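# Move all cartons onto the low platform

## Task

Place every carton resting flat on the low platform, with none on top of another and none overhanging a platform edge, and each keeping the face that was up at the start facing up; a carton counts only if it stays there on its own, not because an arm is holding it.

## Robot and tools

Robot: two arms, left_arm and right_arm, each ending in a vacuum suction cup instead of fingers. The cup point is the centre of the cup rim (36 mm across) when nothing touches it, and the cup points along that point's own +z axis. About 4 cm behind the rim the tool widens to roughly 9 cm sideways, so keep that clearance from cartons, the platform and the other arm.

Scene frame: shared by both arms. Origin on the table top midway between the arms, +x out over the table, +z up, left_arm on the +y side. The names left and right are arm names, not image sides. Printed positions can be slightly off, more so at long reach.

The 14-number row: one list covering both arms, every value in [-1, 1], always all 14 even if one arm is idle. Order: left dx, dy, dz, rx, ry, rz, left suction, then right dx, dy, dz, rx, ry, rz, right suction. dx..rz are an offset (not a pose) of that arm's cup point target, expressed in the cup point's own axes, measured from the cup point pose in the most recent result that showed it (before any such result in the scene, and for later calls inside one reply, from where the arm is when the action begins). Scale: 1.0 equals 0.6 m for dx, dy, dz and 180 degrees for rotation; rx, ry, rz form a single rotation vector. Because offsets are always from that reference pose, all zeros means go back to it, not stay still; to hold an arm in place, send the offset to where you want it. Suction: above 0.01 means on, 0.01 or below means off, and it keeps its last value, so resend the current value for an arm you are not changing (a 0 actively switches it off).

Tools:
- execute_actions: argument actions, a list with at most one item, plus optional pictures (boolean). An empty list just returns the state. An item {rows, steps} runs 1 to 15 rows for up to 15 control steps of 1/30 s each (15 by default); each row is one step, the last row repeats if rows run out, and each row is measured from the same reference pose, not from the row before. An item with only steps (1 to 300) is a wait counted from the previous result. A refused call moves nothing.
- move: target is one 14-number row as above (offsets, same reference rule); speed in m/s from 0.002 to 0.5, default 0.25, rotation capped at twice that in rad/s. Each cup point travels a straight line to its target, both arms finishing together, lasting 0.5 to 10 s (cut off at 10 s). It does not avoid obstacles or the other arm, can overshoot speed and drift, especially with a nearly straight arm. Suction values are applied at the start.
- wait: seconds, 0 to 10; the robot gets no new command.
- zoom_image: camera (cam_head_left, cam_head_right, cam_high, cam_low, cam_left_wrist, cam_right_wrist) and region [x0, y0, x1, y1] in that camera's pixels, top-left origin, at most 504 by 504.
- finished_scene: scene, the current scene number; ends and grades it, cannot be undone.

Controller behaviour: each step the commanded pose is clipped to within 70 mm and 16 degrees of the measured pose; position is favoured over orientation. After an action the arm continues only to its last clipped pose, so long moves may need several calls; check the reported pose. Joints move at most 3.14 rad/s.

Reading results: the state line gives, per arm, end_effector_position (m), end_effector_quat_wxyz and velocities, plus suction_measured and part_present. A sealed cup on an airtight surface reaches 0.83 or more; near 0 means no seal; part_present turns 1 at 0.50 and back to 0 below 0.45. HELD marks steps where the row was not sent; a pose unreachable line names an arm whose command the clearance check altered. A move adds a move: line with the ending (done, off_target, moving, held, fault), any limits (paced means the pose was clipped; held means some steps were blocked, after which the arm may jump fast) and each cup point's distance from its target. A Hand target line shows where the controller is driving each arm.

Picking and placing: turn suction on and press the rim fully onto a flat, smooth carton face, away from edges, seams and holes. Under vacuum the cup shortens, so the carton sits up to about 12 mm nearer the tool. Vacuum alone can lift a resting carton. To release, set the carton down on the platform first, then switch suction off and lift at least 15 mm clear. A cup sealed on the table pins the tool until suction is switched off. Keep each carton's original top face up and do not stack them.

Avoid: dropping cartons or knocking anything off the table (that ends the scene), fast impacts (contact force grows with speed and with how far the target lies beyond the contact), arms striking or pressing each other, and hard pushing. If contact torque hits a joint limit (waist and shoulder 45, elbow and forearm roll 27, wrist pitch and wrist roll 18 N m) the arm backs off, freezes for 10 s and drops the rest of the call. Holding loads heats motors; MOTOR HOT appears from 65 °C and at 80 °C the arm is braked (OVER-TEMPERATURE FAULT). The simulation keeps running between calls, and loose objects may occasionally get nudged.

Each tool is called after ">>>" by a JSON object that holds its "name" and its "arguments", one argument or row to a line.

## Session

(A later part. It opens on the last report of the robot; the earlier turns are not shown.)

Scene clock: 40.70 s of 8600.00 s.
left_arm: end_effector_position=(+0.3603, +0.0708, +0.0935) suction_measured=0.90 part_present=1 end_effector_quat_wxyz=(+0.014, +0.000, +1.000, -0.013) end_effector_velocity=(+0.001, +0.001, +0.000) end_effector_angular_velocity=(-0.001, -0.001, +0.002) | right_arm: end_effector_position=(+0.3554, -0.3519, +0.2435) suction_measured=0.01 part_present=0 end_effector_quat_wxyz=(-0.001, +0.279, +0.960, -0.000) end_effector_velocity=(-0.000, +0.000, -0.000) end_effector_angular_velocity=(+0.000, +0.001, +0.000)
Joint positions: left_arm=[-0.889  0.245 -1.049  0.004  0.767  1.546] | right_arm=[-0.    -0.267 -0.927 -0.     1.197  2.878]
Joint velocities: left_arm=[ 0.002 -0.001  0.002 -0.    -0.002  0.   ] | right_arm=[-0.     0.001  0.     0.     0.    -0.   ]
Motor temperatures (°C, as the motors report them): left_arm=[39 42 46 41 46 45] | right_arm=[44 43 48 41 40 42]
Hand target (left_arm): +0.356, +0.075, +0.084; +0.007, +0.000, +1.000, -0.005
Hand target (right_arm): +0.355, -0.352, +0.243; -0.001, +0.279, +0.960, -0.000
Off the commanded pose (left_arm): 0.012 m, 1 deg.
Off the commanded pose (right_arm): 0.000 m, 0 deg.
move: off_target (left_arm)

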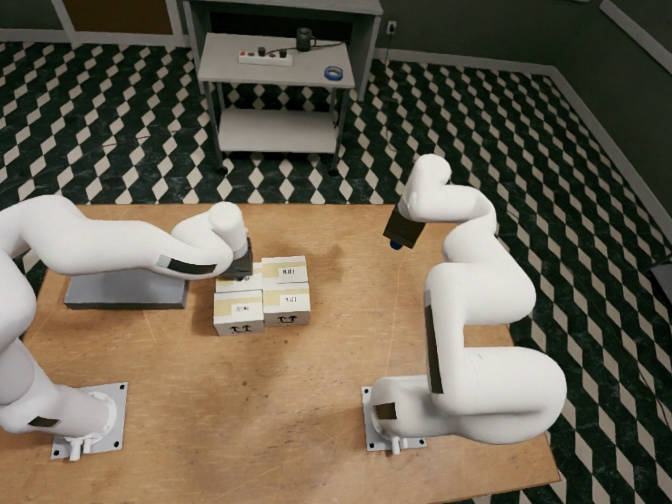

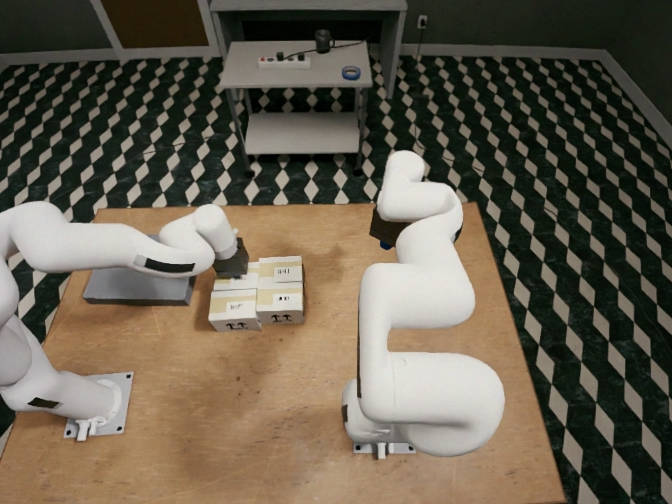

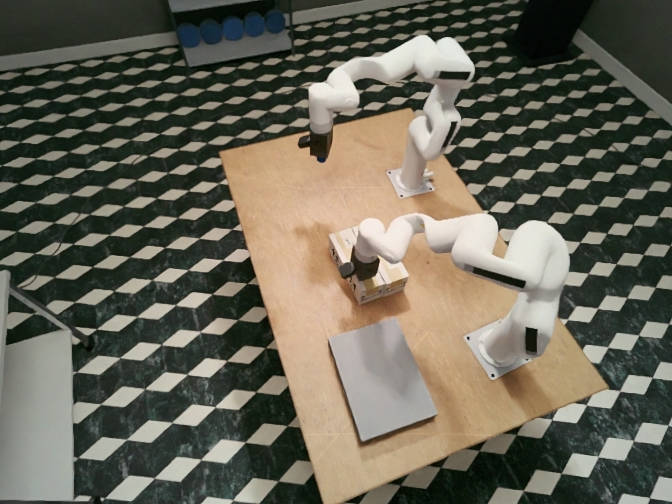

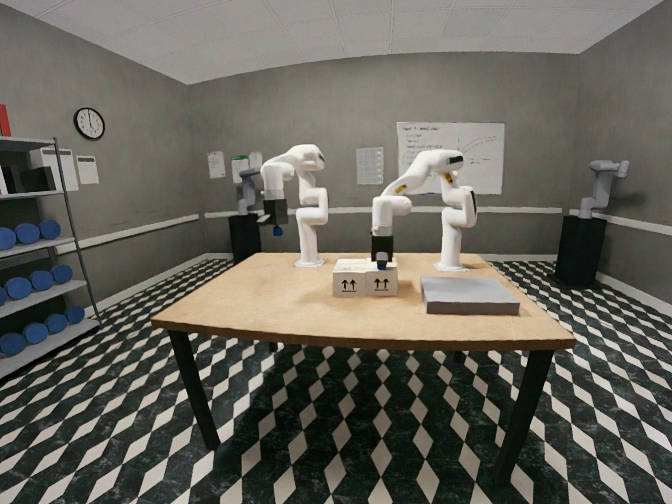

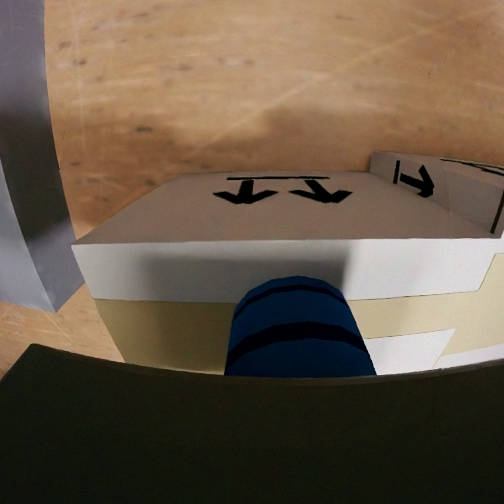

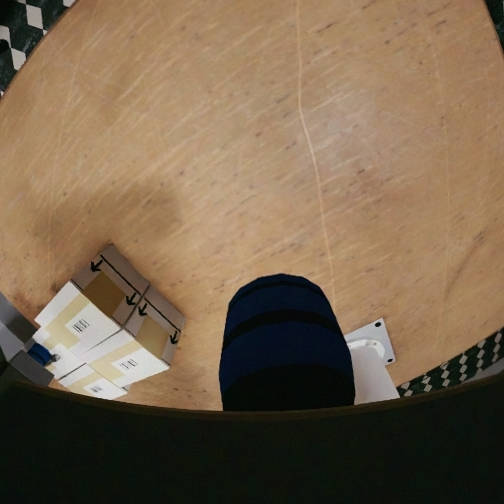

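>>> {"name": "move", "arguments": {
  "target": [0,0,-0.21,0,0,0,1,0,0,0,0,0,0,0],
  "speed": 0.15
}}

>>> {"name": "move", "arguments": {
  "target": [-0.13,0.33,0,0,0,0,1,0,0,0,0,0,0,0],
  "speed": 0.2
}}

Scene clock: 48.17 s of 8600.00 s.
left_arm: end_effector_position=(+0.3571, +0.0744, +0.2188) suction_measured=0.90 part_present=1 end_effector_quat_wxyz=(+0.014, -0.000, +1.000, -0.012) end_effector_velocity=(+0.003, -0.003, +0.008) end_effector_angular_velocity=(-0.013, -0.012, +0.001) | right_arm: end_effector_position=(+0.3554, -0.3519, +0.2435) suction_measured=0.01 part_present=0 end_effector_quat_wxyz=(-0.001, +0.279, +0.960, -0.000) end_effector_velocity=(-0.000, +0.000, -0.001) end_effector_angular_velocity=(-0.000, +0.001, -0.001)
Joint positions: left_arm=[-0.889  0.071 -1.21   0.004  1.102  1.546] | right_arm=[-0.    -0.267 -0.927 -0.     1.197  2.878]
Joint velocities: left_arm=[ 0.001 -0.006 -0.011 -0.    -0.    -0.   ] | right_arm=[ 0.     0.001  0.    -0.     0.     0.001]
Motor temperatures (°C, as the motors report them): left_arm=[39 42 44 41 46 45] | right_arm=[44 43 49 41 40 42]
Hand target (left_arm): +0.357, +0.074, +0.220; +0.014, -0.000, +1.000, -0.013
Hand target (right_arm): +0.355, -0.352, +0.243; -0.001, +0.279, +0.960, -0.000
Off the commanded pose (left_arm): 0.001 m, 0 deg.
Off the commanded pose (right_arm): 0.000 m, 0 deg.
After step 90, 3.20 s passed at rest.
move: done

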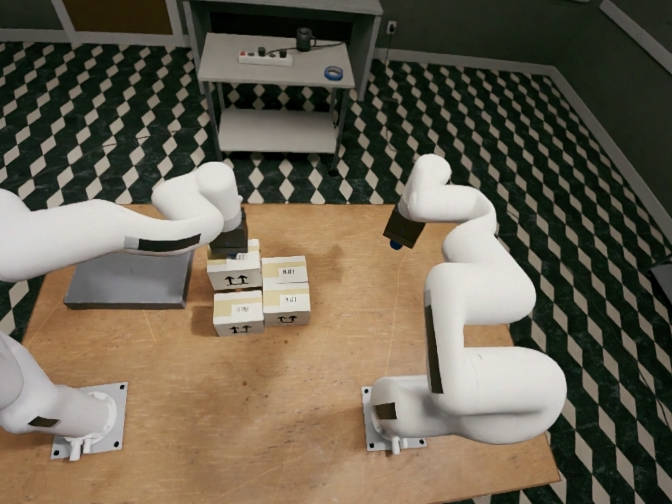

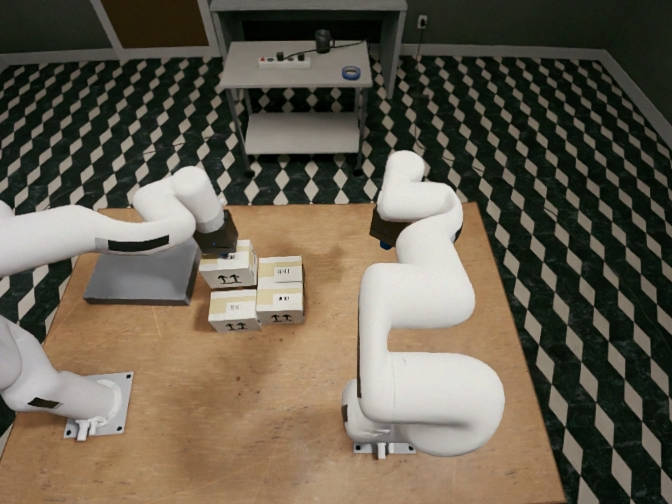

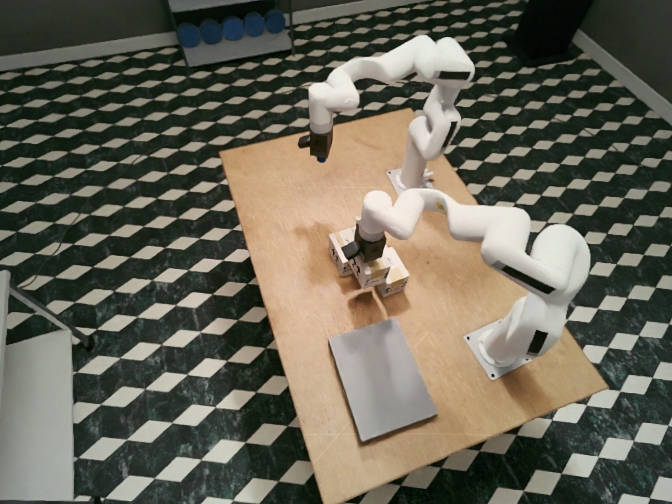

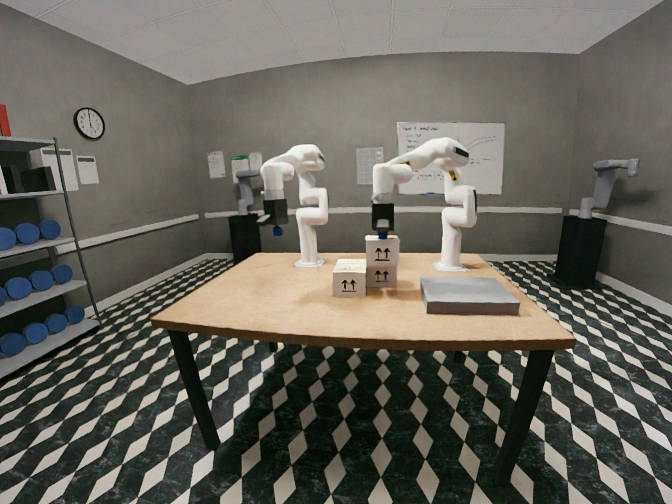

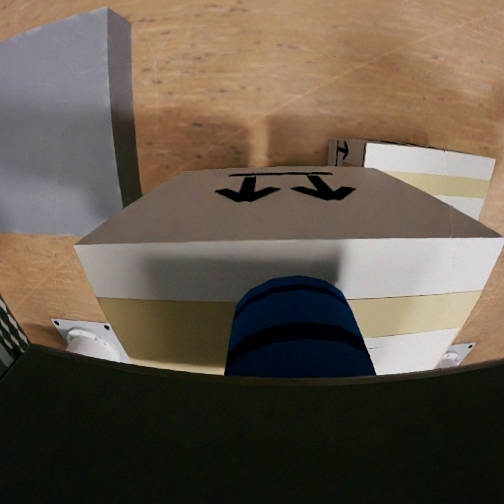

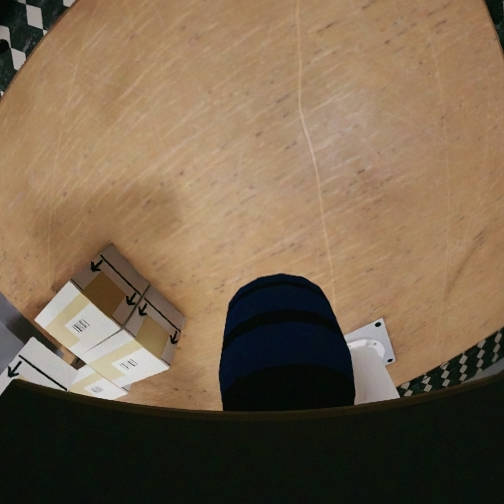

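Scene clock: 49.63 s of 8600.00 s.
left_arm: end_effector_position=(+0.4354, +0.2727, +0.2162) suction_measured=0.90 part_present=1 end_effector_quat_wxyz=(+0.014, +0.000, +1.000, -0.010) end_effector_velocity=(+0.000, +0.001, -0.000) end_effector_angular_velocity=(-0.000, +0.000, -0.002) | right_arm: end_effector_position=(+0.3554, -0.3519, +0.2435) suction_measured=0.01 part_present=0 end_effector_quat_wxyz=(-0.001, +0.279, +0.960, -0.000) end_effector_velocity=(+0.000, -0.000, -0.000) end_effector_angular_velocity=(+0.000, -0.000, -0.000)
Joint positions: left_arm=[-0.445 -0.08  -1.028 -0.01   1.075  1.996] | right_arm=[-0.    -0.267 -0.927 -0.     1.197  2.878]
Joint velocities: left_arm=[ 0.003  0.    -0.    -0.001 -0.     0.005] | right_arm=[-0.  0. -0.  0. -0. -0.]
Motor temperatures (°C, as the motors report them): left_arm=[39 42 44 41 46 45] | right_arm=[44 43 49 41 40 42]
Hand target (left_arm): +0.436, +0.273, +0.216; +0.014, +0.000, +1.000, -0.010
Hand target (right_arm): +0.355, -0.352, +0.243; -0.001, +0.279, +0.960, -0.000
Off the commanded pose (left_arm): 0.000 m, 0 deg.
Off the commanded pose (right_arm): 0.000 m, 0 deg.
move: done

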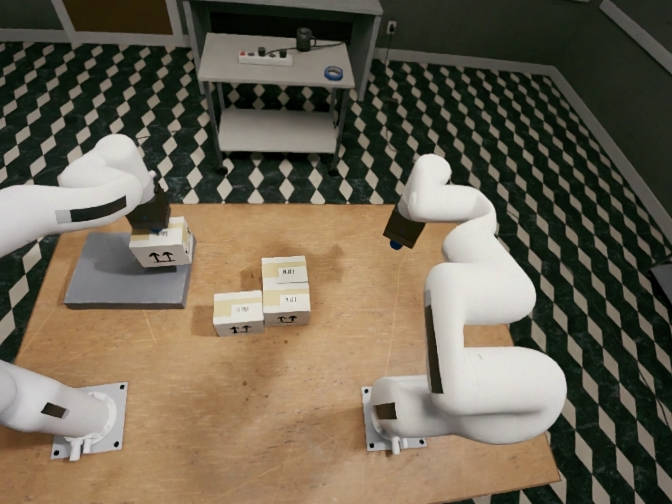

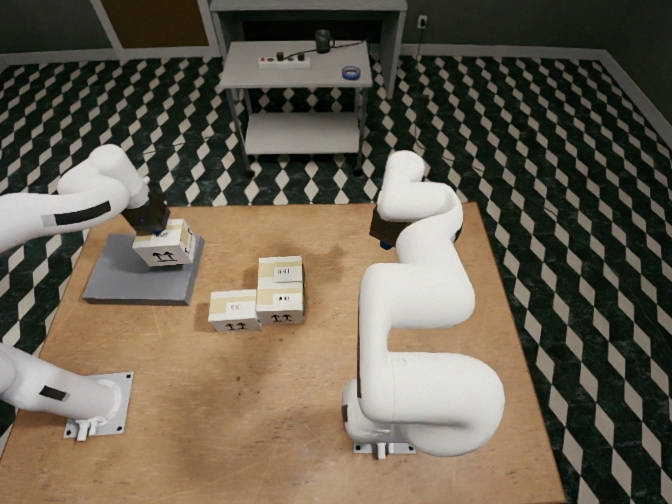

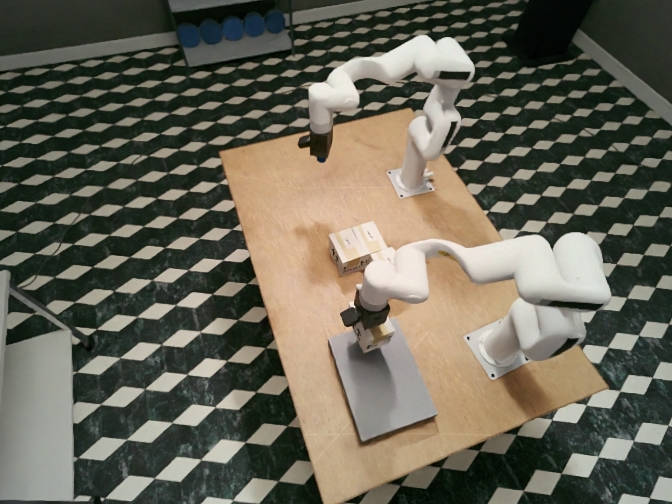

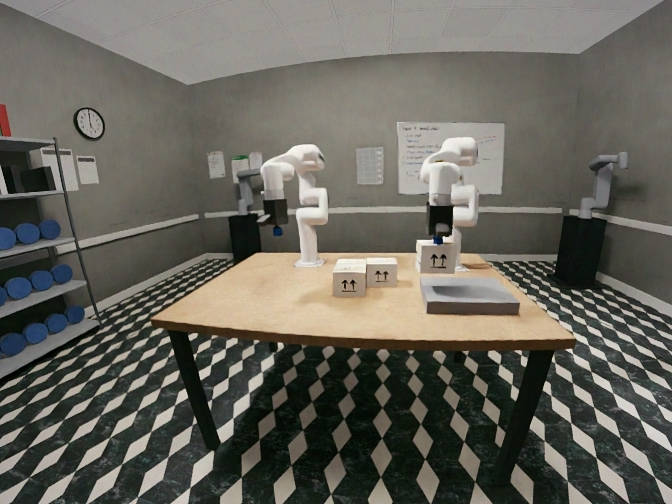

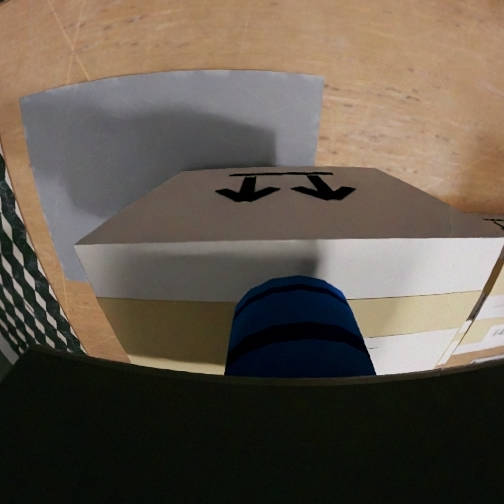

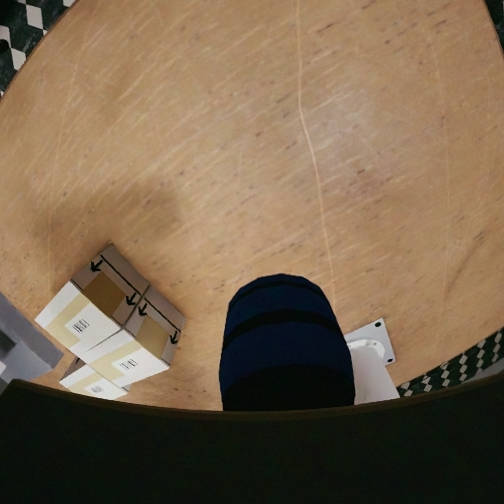

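>>> {"name": "move", "arguments": {
  "target": [0,0.035,0.09,0,0,0,1,0,0,0,0,0,0,0],
  "speed": 0.15
}}

Scene clock: 56.67 s of 8600.00 s.
left_arm: end_effector_position=(+0.4370, +0.2924, +0.1622) suction_measured=0.90 part_present=1 end_effector_quat_wxyz=(+0.015, +0.001, +1.000, -0.010) end_effector_velocity=(-0.003, +0.002, -0.005) end_effector_angular_velocity=(+0.004, +0.012, +0.000) | right_arm: end_effector_position=(+0.3554, -0.3519, +0.2435) suction_measured=0.01 part_present=0 end_effector_quat_wxyz=(-0.001, +0.279, +0.960, -0.000) end_effector_velocity=(-0.000, -0.000, -0.000) end_effector_angular_velocity=(+0.000, +0.001, -0.000)
Joint positions: left_arm=[-0.403 -0.038 -0.913 -0.013  0.917  2.042] | right_arm=[-0.    -0.267 -0.927 -0.     1.197  2.878]
Joint velocities: left_arm=[ 0.001  0.004  0.007 -0.     0.001  0.001] | right_arm=[-0.     0.     0.     0.     0.001 -0.   ]
Motor temperatures (°C, as the motors report them): left_arm=[39 42 46 41 46 45] | right_arm=[44 43 49 41 40 42]
Hand target (left_arm): +0.437, +0.293, +0.162; +0.014, +0.001, +1.000, -0.010
Hand target (right_arm): +0.355, -0.352, +0.243; -0.001, +0.279, +0.960, -0.000
Off the commanded pose (left_arm): 0.001 m, 0 deg.
Off the commanded pose (right_arm): 0.000 m, 0 deg.
After step 90, 3.17 s passed at rest.
move: done

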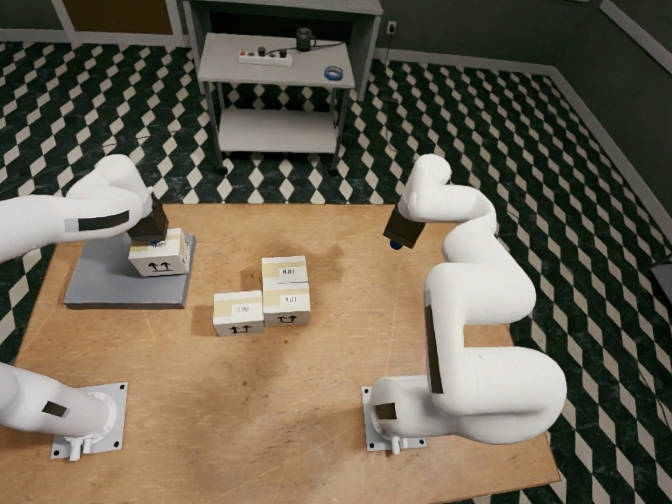

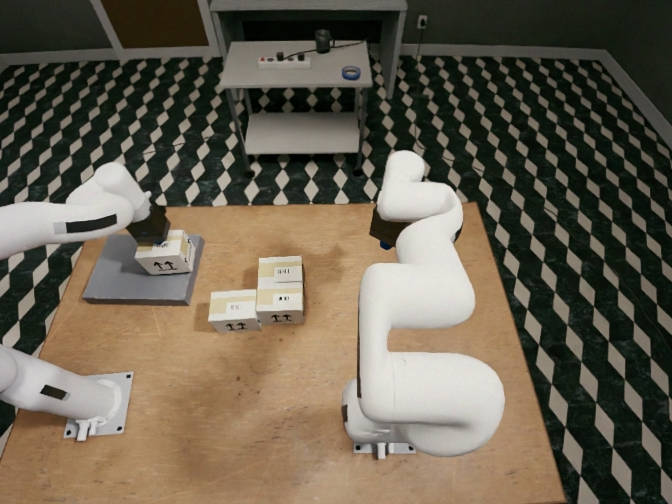

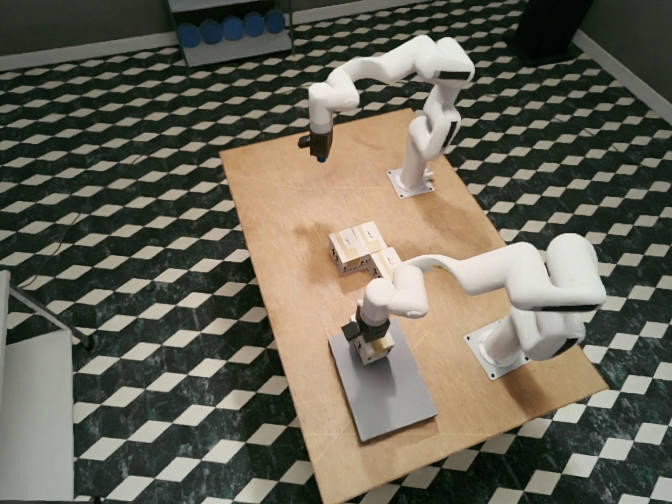

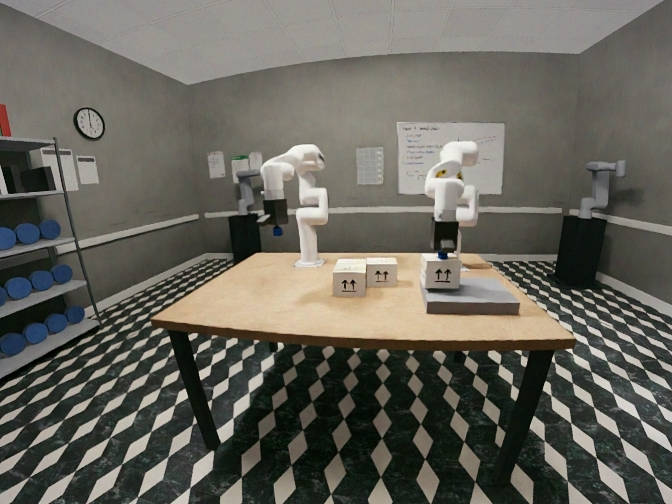

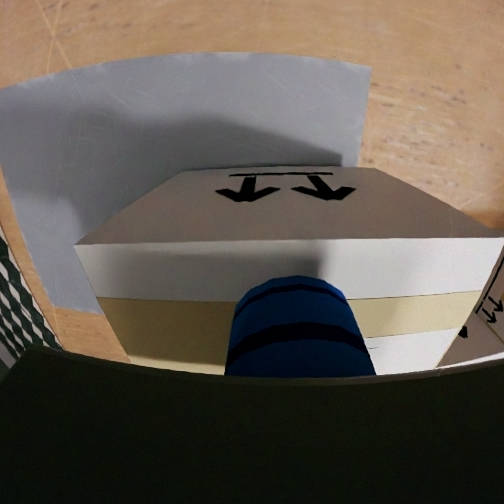

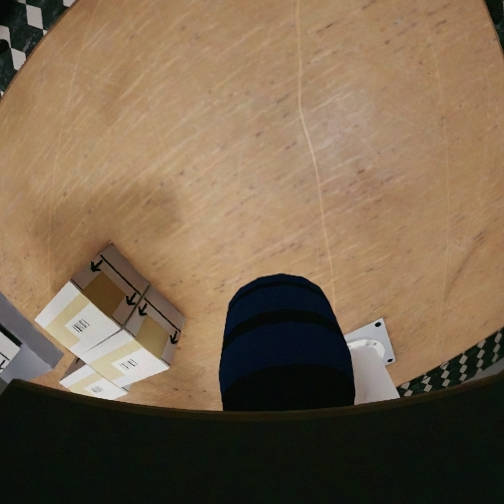

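>>> {"name": "move", "arguments": {
  "target": [-0.05,0.05,0.03,0,0,0,1,0,0,0,0,0,0,0],
  "speed": 0.1
}}

>>> {"name": "zoom_image", "arguments": {
  "camera": "cam_low",
  "region": [380, 210, 560, 330]
}}

Scene clock: 64.07 s of 8600.00 s.
left_arm: end_effector_position=(+0.4675, +0.3218, +0.1447) suction_measured=0.90 part_present=1 end_effector_quat_wxyz=(+0.015, +0.001, +1.000, -0.010) end_effector_velocity=(+0.001, -0.000, -0.000) end_effector_angular_velocity=(-0.000, -0.001, -0.002) | right_arm: end_effector_position=(+0.3554, -0.3519, +0.2435) suction_measured=0.01 part_present=0 end_effector_quat_wxyz=(-0.001, +0.279, +0.960, -0.000) end_effector_velocity=(-0.000, +0.000, -0.000) end_effector_angular_velocity=(+0.000, +0.001, -0.001)
Joint positions: left_arm=[-0.322  0.055 -0.968 -0.016  0.879  2.126] | right_arm=[-0.    -0.267 -0.927 -0.     1.197  2.878]
Joint velocities: left_arm=[ 0.     0.002 -0.001 -0.    -0.002  0.002] | right_arm=[-0.     0.     0.     0.     0.     0.001]
Motor temperatures (°C, as the motors report them): left_arm=[39 42 47 41 46 45] | right_arm=[44 43 49 41 40 42]
Hand target (left_arm): +0.468, +0.322, +0.144; +0.015, +0.001, +1.000, -0.010
Hand target (right_arm): +0.355, -0.352, +0.243; -0.001, +0.279, +0.960, -0.000
Off the commanded pose (left_arm): 0.000 m, 0 deg.
Off the commanded pose (right_arm): 0.000 m, 0 deg.
After step 90, 3.60 s passed at rest.
move: done

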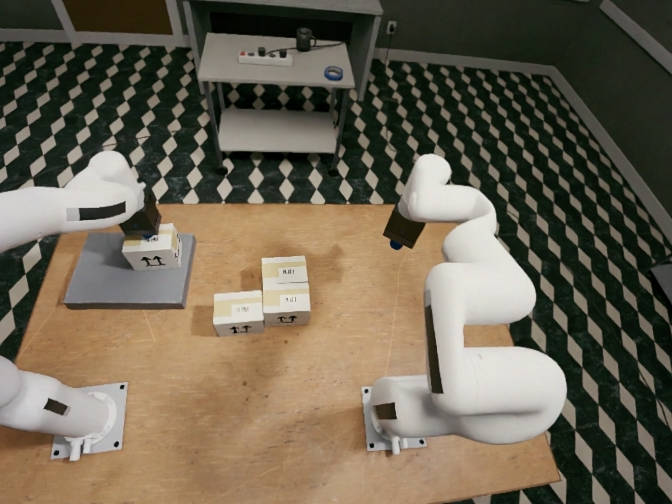

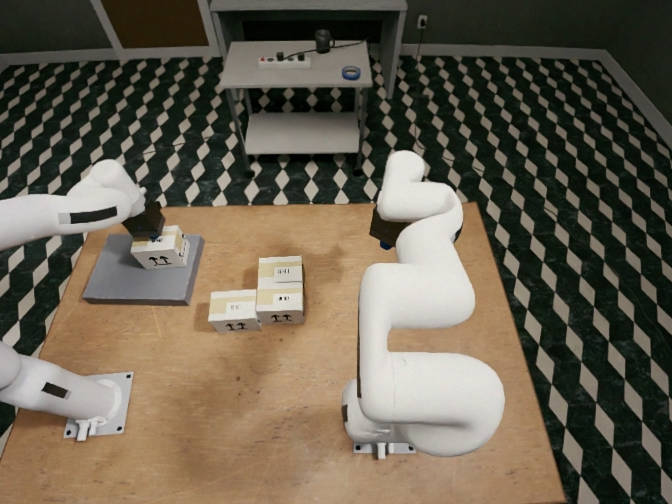

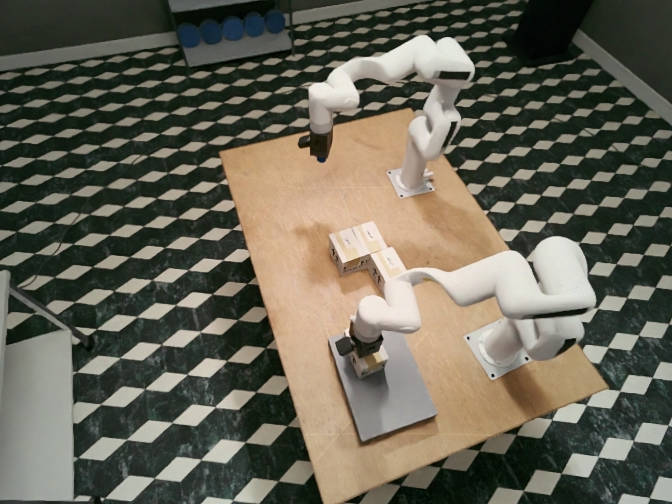

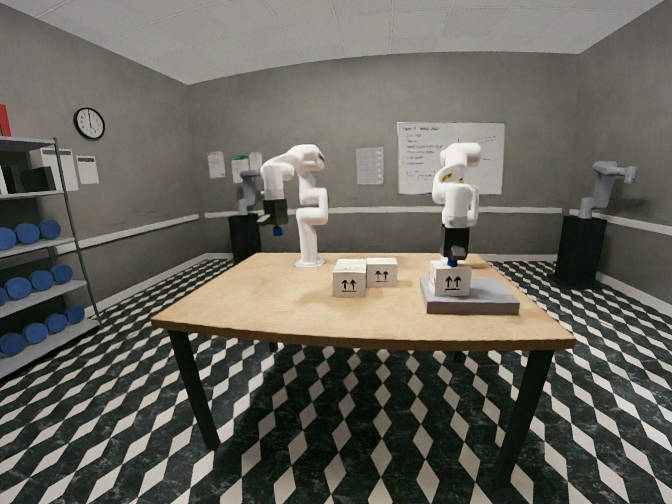

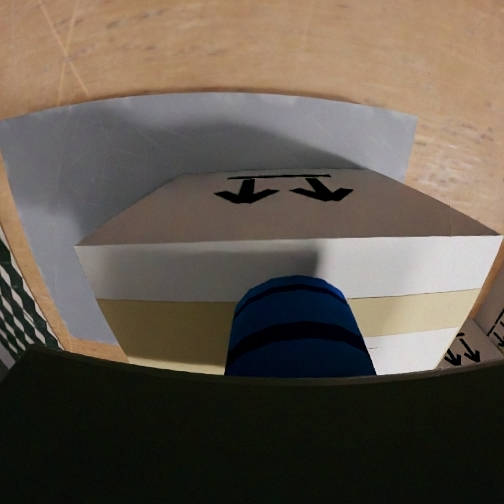

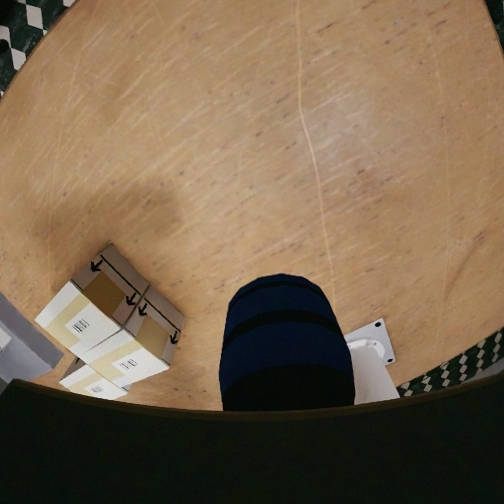

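Region (380, 210, 560, 330) of cam_low's 672x504 image, scaled by 2.800, with more detail than that image has.

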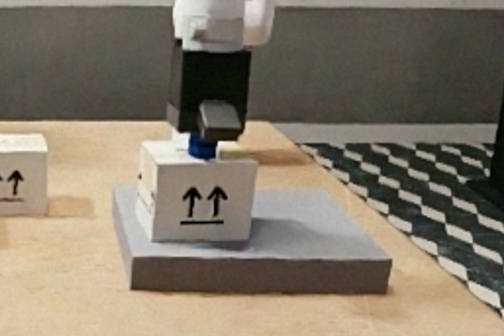

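>>> {"name": "move", "arguments": {
  "target": [-0.03,0,0.025,0,0,0,1,0,0,0,0,0,0,0],
  "speed": 0.03
}}

Scene clock: 68.70 s of 8600.00 s.
left_arm: end_effector_position=(+0.4953, +0.3201, +0.1470) suction_measured=0.90 part_present=1 end_effector_quat_wxyz=(+0.033, +0.000, +0.999, -0.014) end_effector_velocity=(-0.001, -0.003, +0.001) end_effector_angular_velocity=(-0.001, +0.003, -0.003) | right_arm: end_effector_position=(+0.3554, -0.3519, +0.2435) suction_measured=0.01 part_present=0 end_effector_quat_wxyz=(-0.001, +0.279, +0.960, -0.000) end_effector_velocity=(-0.000, +0.000, +0.000) end_effector_angular_velocity=(-0.000, -0.000, +0.000)
Joint positions: left_arm=[-0.312  0.114 -1.037 -0.016  0.853  2.135] | right_arm=[-0.    -0.267 -0.927 -0.     1.197  2.878]
Joint velocities: left_arm=[-0.005 -0.001 -0.001 -0.002  0.005 -0.   ] | right_arm=[ 0. -0.  0. -0.  0.  0.]
Motor temperatures (°C, as the motors report them): left_arm=[39 42 46 41 46 45] | right_arm=[44 43 49 41 40 42]
Hand target (left_arm): +0.486, +0.322, +0.130; +0.015, +0.001, +1.000, -0.010
Hand target (right_arm): +0.355, -0.352, +0.243; -0.001, +0.279, +0.960, -0.000
Off the commanded pose (left_arm): 0.019 m, 2 deg.
Off the commanded pose (right_arm): 0.000 m, 0 deg.
After step 90, 0.57 s passed at rest.
move: off_target (left_arm)

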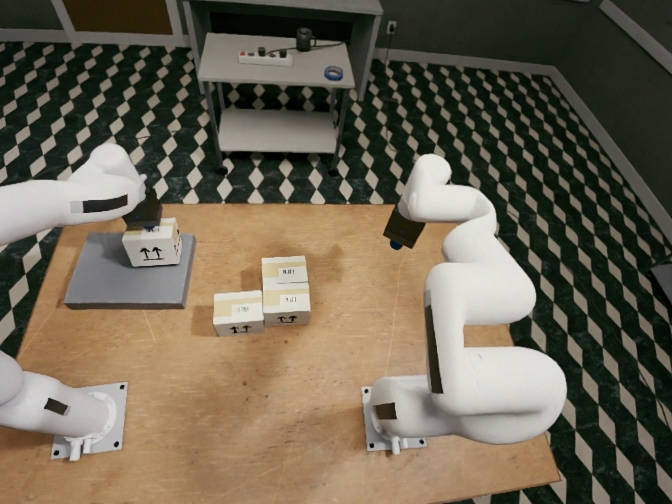

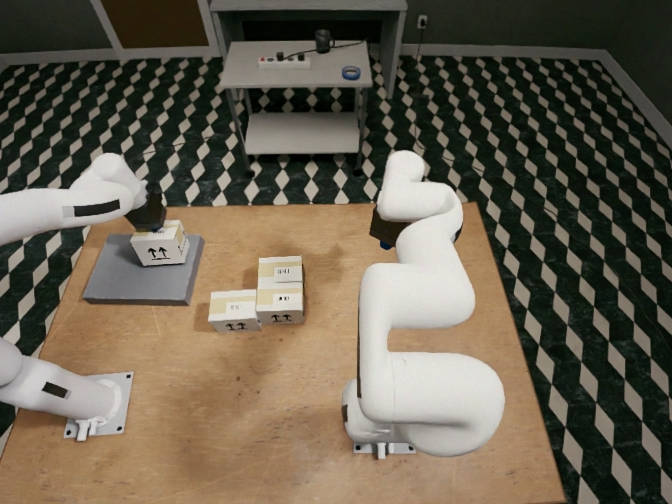

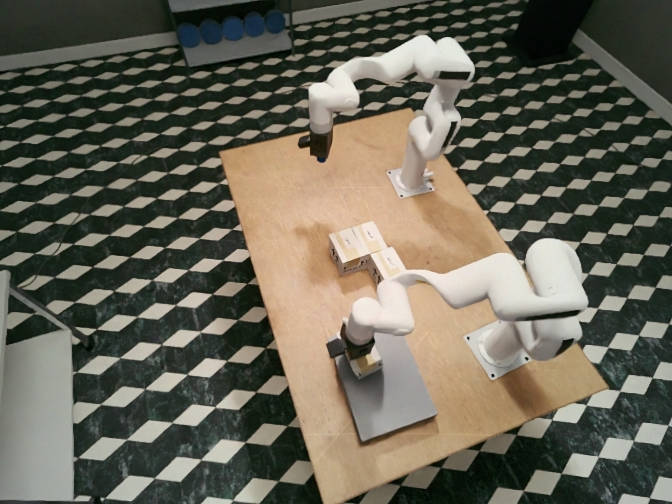

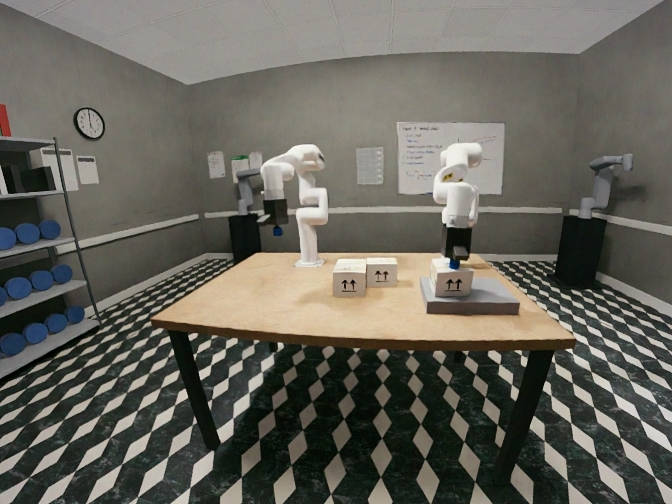

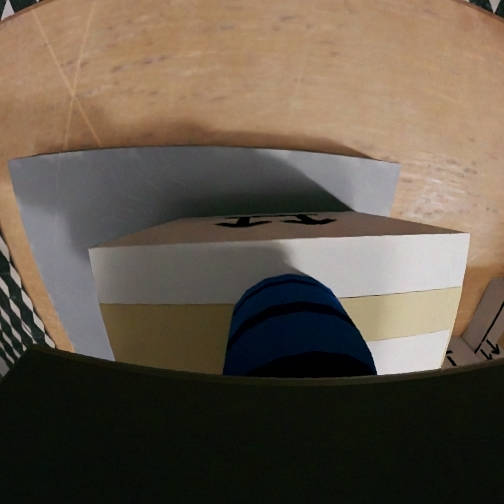

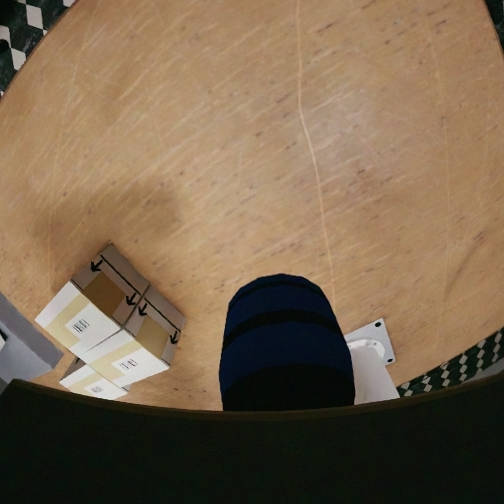

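>>> {"name": "execute_actions", "arguments": {
  "actions": [
    {"rows":[[0,0,-0.005,0,0,0,0,0,0,0,0,0,0,0]],"steps":15}
  ],
  "pictures": false
}}

>>> {"name": "move", "arguments": {
  "target": [0.03,0,-0.17,0,0,0,0,0,0,0,0,0,0,0],
  "speed": 0.15
}}

Scene clock: 72.83 s of 8600.00 s.
left_arm: end_effector_position=(+0.4943, +0.3197, +0.1488) suction_measured=0.00 part_present=0 end_effector_quat_wxyz=(+0.032, +0.001, +0.999, -0.014) end_effector_velocity=(+0.002, +0.004, +0.002) end_effector_angular_velocity=(+0.002, -0.003, +0.005) | right_arm: end_effector_position=(+0.3554, -0.3519, +0.2435) suction_measured=0.01 part_present=0 end_effector_quat_wxyz=(-0.001, +0.279, +0.960, -0.000) end_effector_velocity=(+0.000, -0.000, +0.000) end_effector_angular_velocity=(-0.000, -0.001, -0.001)
Joint positions: left_arm=[-0.313  0.11  -1.039 -0.016  0.861  2.135] | right_arm=[-0.    -0.267 -0.927 -0.     1.197  2.878]
Joint velocities: left_arm=[ 0.007 -0.002 -0.003  0.003  0.003  0.   ] | right_arm=[ 0.    -0.    -0.    -0.    -0.     0.001]
Motor temperatures (°C, as the motors report them): left_arm=[39 42 45 41 46 45] | right_arm=[44 43 49 41 40 42]
Hand target (left_arm): +0.495, +0.320, +0.150; +0.033, +0.000, +0.999, -0.014
Hand target (right_arm): +0.355, -0.352, +0.243; -0.001, +0.279, +0.960, -0.000
Off the commanded pose (left_arm): 0.002 m, 0 deg.
Off the commanded pose (right_arm): 0.000 m, 0 deg.
Steps of this call (steps 1 to 90: nothing new was sent; then 0.63 s passed at rest; steps 91 to 105: all 15 steps of this action). Readings (end_effector_position | what the end effector reports):
91: left_arm (+0.4947, +0.3194, +0.1464) | right_arm (+0.3554, -0.3519, +0.2435) | left_arm suction_measured=0.85 part_present=1 | right_arm suction_measured=0.01 part_present=0
92: left_arm (+0.4953, +0.3194, +0.1478) | right_arm (+0.3554, -0.3519, +0.2435) | left_arm suction_measured=0.48 part_present=1 | right_arm suction_measured=0.01 part_present=0
94: left_arm (+0.4947, +0.3192, +0.1495) | right_arm (+0.3554, -0.3519, +0.2435) | left_arm suction_measured=0.01 part_present=0 | right_arm suction_measured=0.01 part_present=0
98: left_arm (+0.4936, +0.3192, +0.1483) | right_arm (+0.3554, -0.3519, +0.2435) | left_arm suction_measured=0.00 part_present=0 | right_arm suction_measured=0.01 part_present=0
105: the state above

Scene clock: 74.17 s of 8600.00 s.
left_arm: end_effector_position=(+0.4703, +0.3235, +0.2493) suction_measured=0.00 part_present=0 end_effector_quat_wxyz=(+0.031, +0.000, +0.999, -0.013) end_effector_velocity=(+0.002, -0.001, +0.006) end_effector_angular_velocity=(-0.003, -0.011, -0.001) | right_arm: end_effector_position=(+0.3554, -0.3519, +0.2435) suction_measured=0.01 part_present=0 end_effector_quat_wxyz=(-0.001, +0.279, +0.960, -0.000) end_effector_velocity=(+0.000, +0.000, +0.000) end_effector_angular_velocity=(+0.000, -0.001, -0.000)
Joint positions: left_arm=[-0.317 -0.068 -1.129 -0.013  1.13   2.124] | right_arm=[-0.    -0.267 -0.927 -0.     1.197  2.878]
Joint velocities: left_arm=[-0.001 -0.005 -0.007 -0.     0.001 -0.001] | right_arm=[ 0.     0.    -0.     0.    -0.001  0.   ]
Motor temperatures (°C, as the motors report them): left_arm=[39 42 45 41 46 45] | right_arm=[44 43 49 41 40 42]
Hand target (left_arm): +0.471, +0.323, +0.250; +0.032, +0.000, +0.999, -0.014
Hand target (right_arm): +0.355, -0.352, +0.243; -0.001, +0.279, +0.960, -0.000
Off the commanded pose (left_arm): 0.001 m, 0 deg.
Off the commanded pose (right_arm): 0.000 m, 0 deg.
move: done

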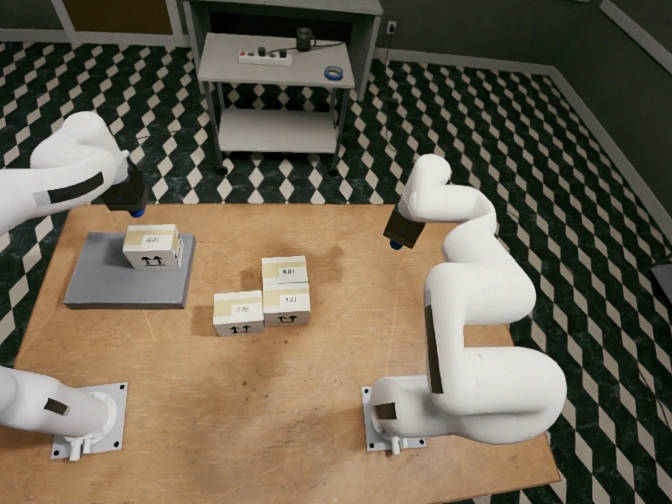

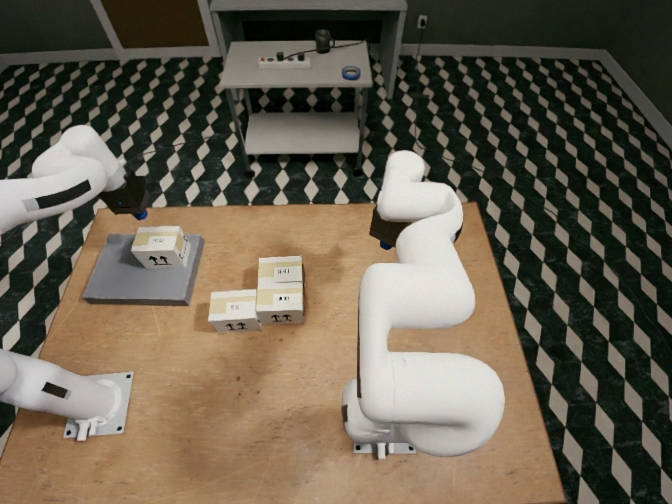

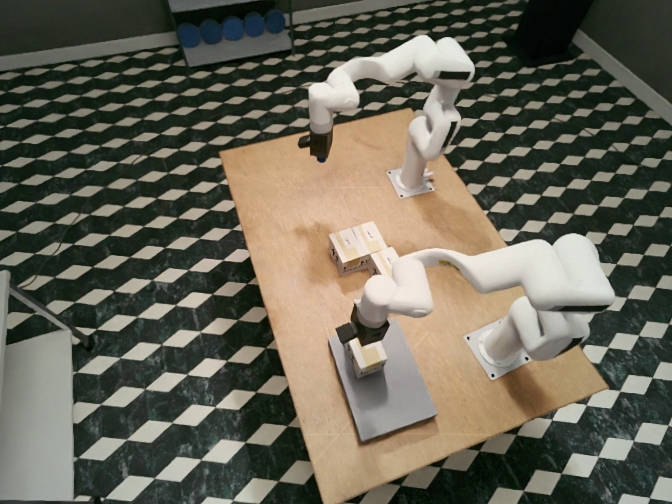

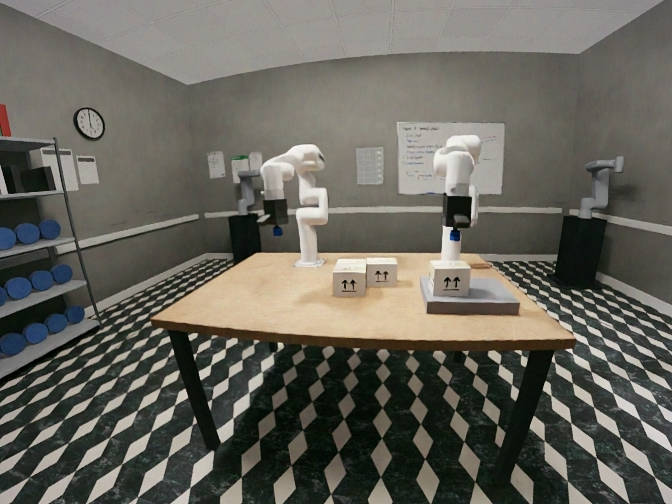

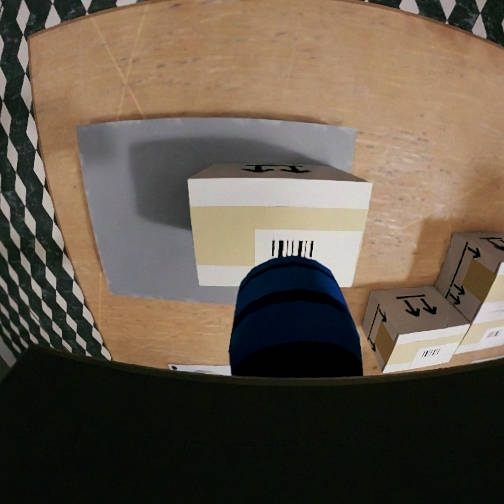

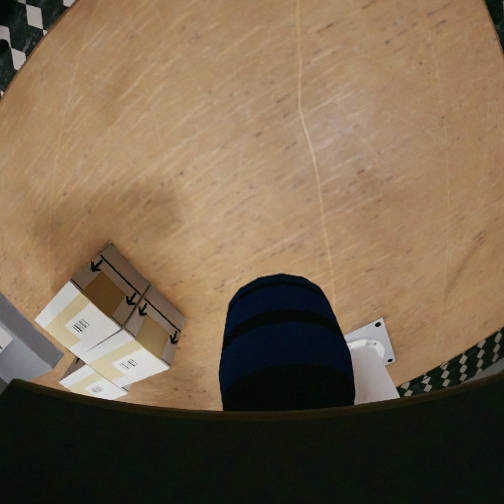

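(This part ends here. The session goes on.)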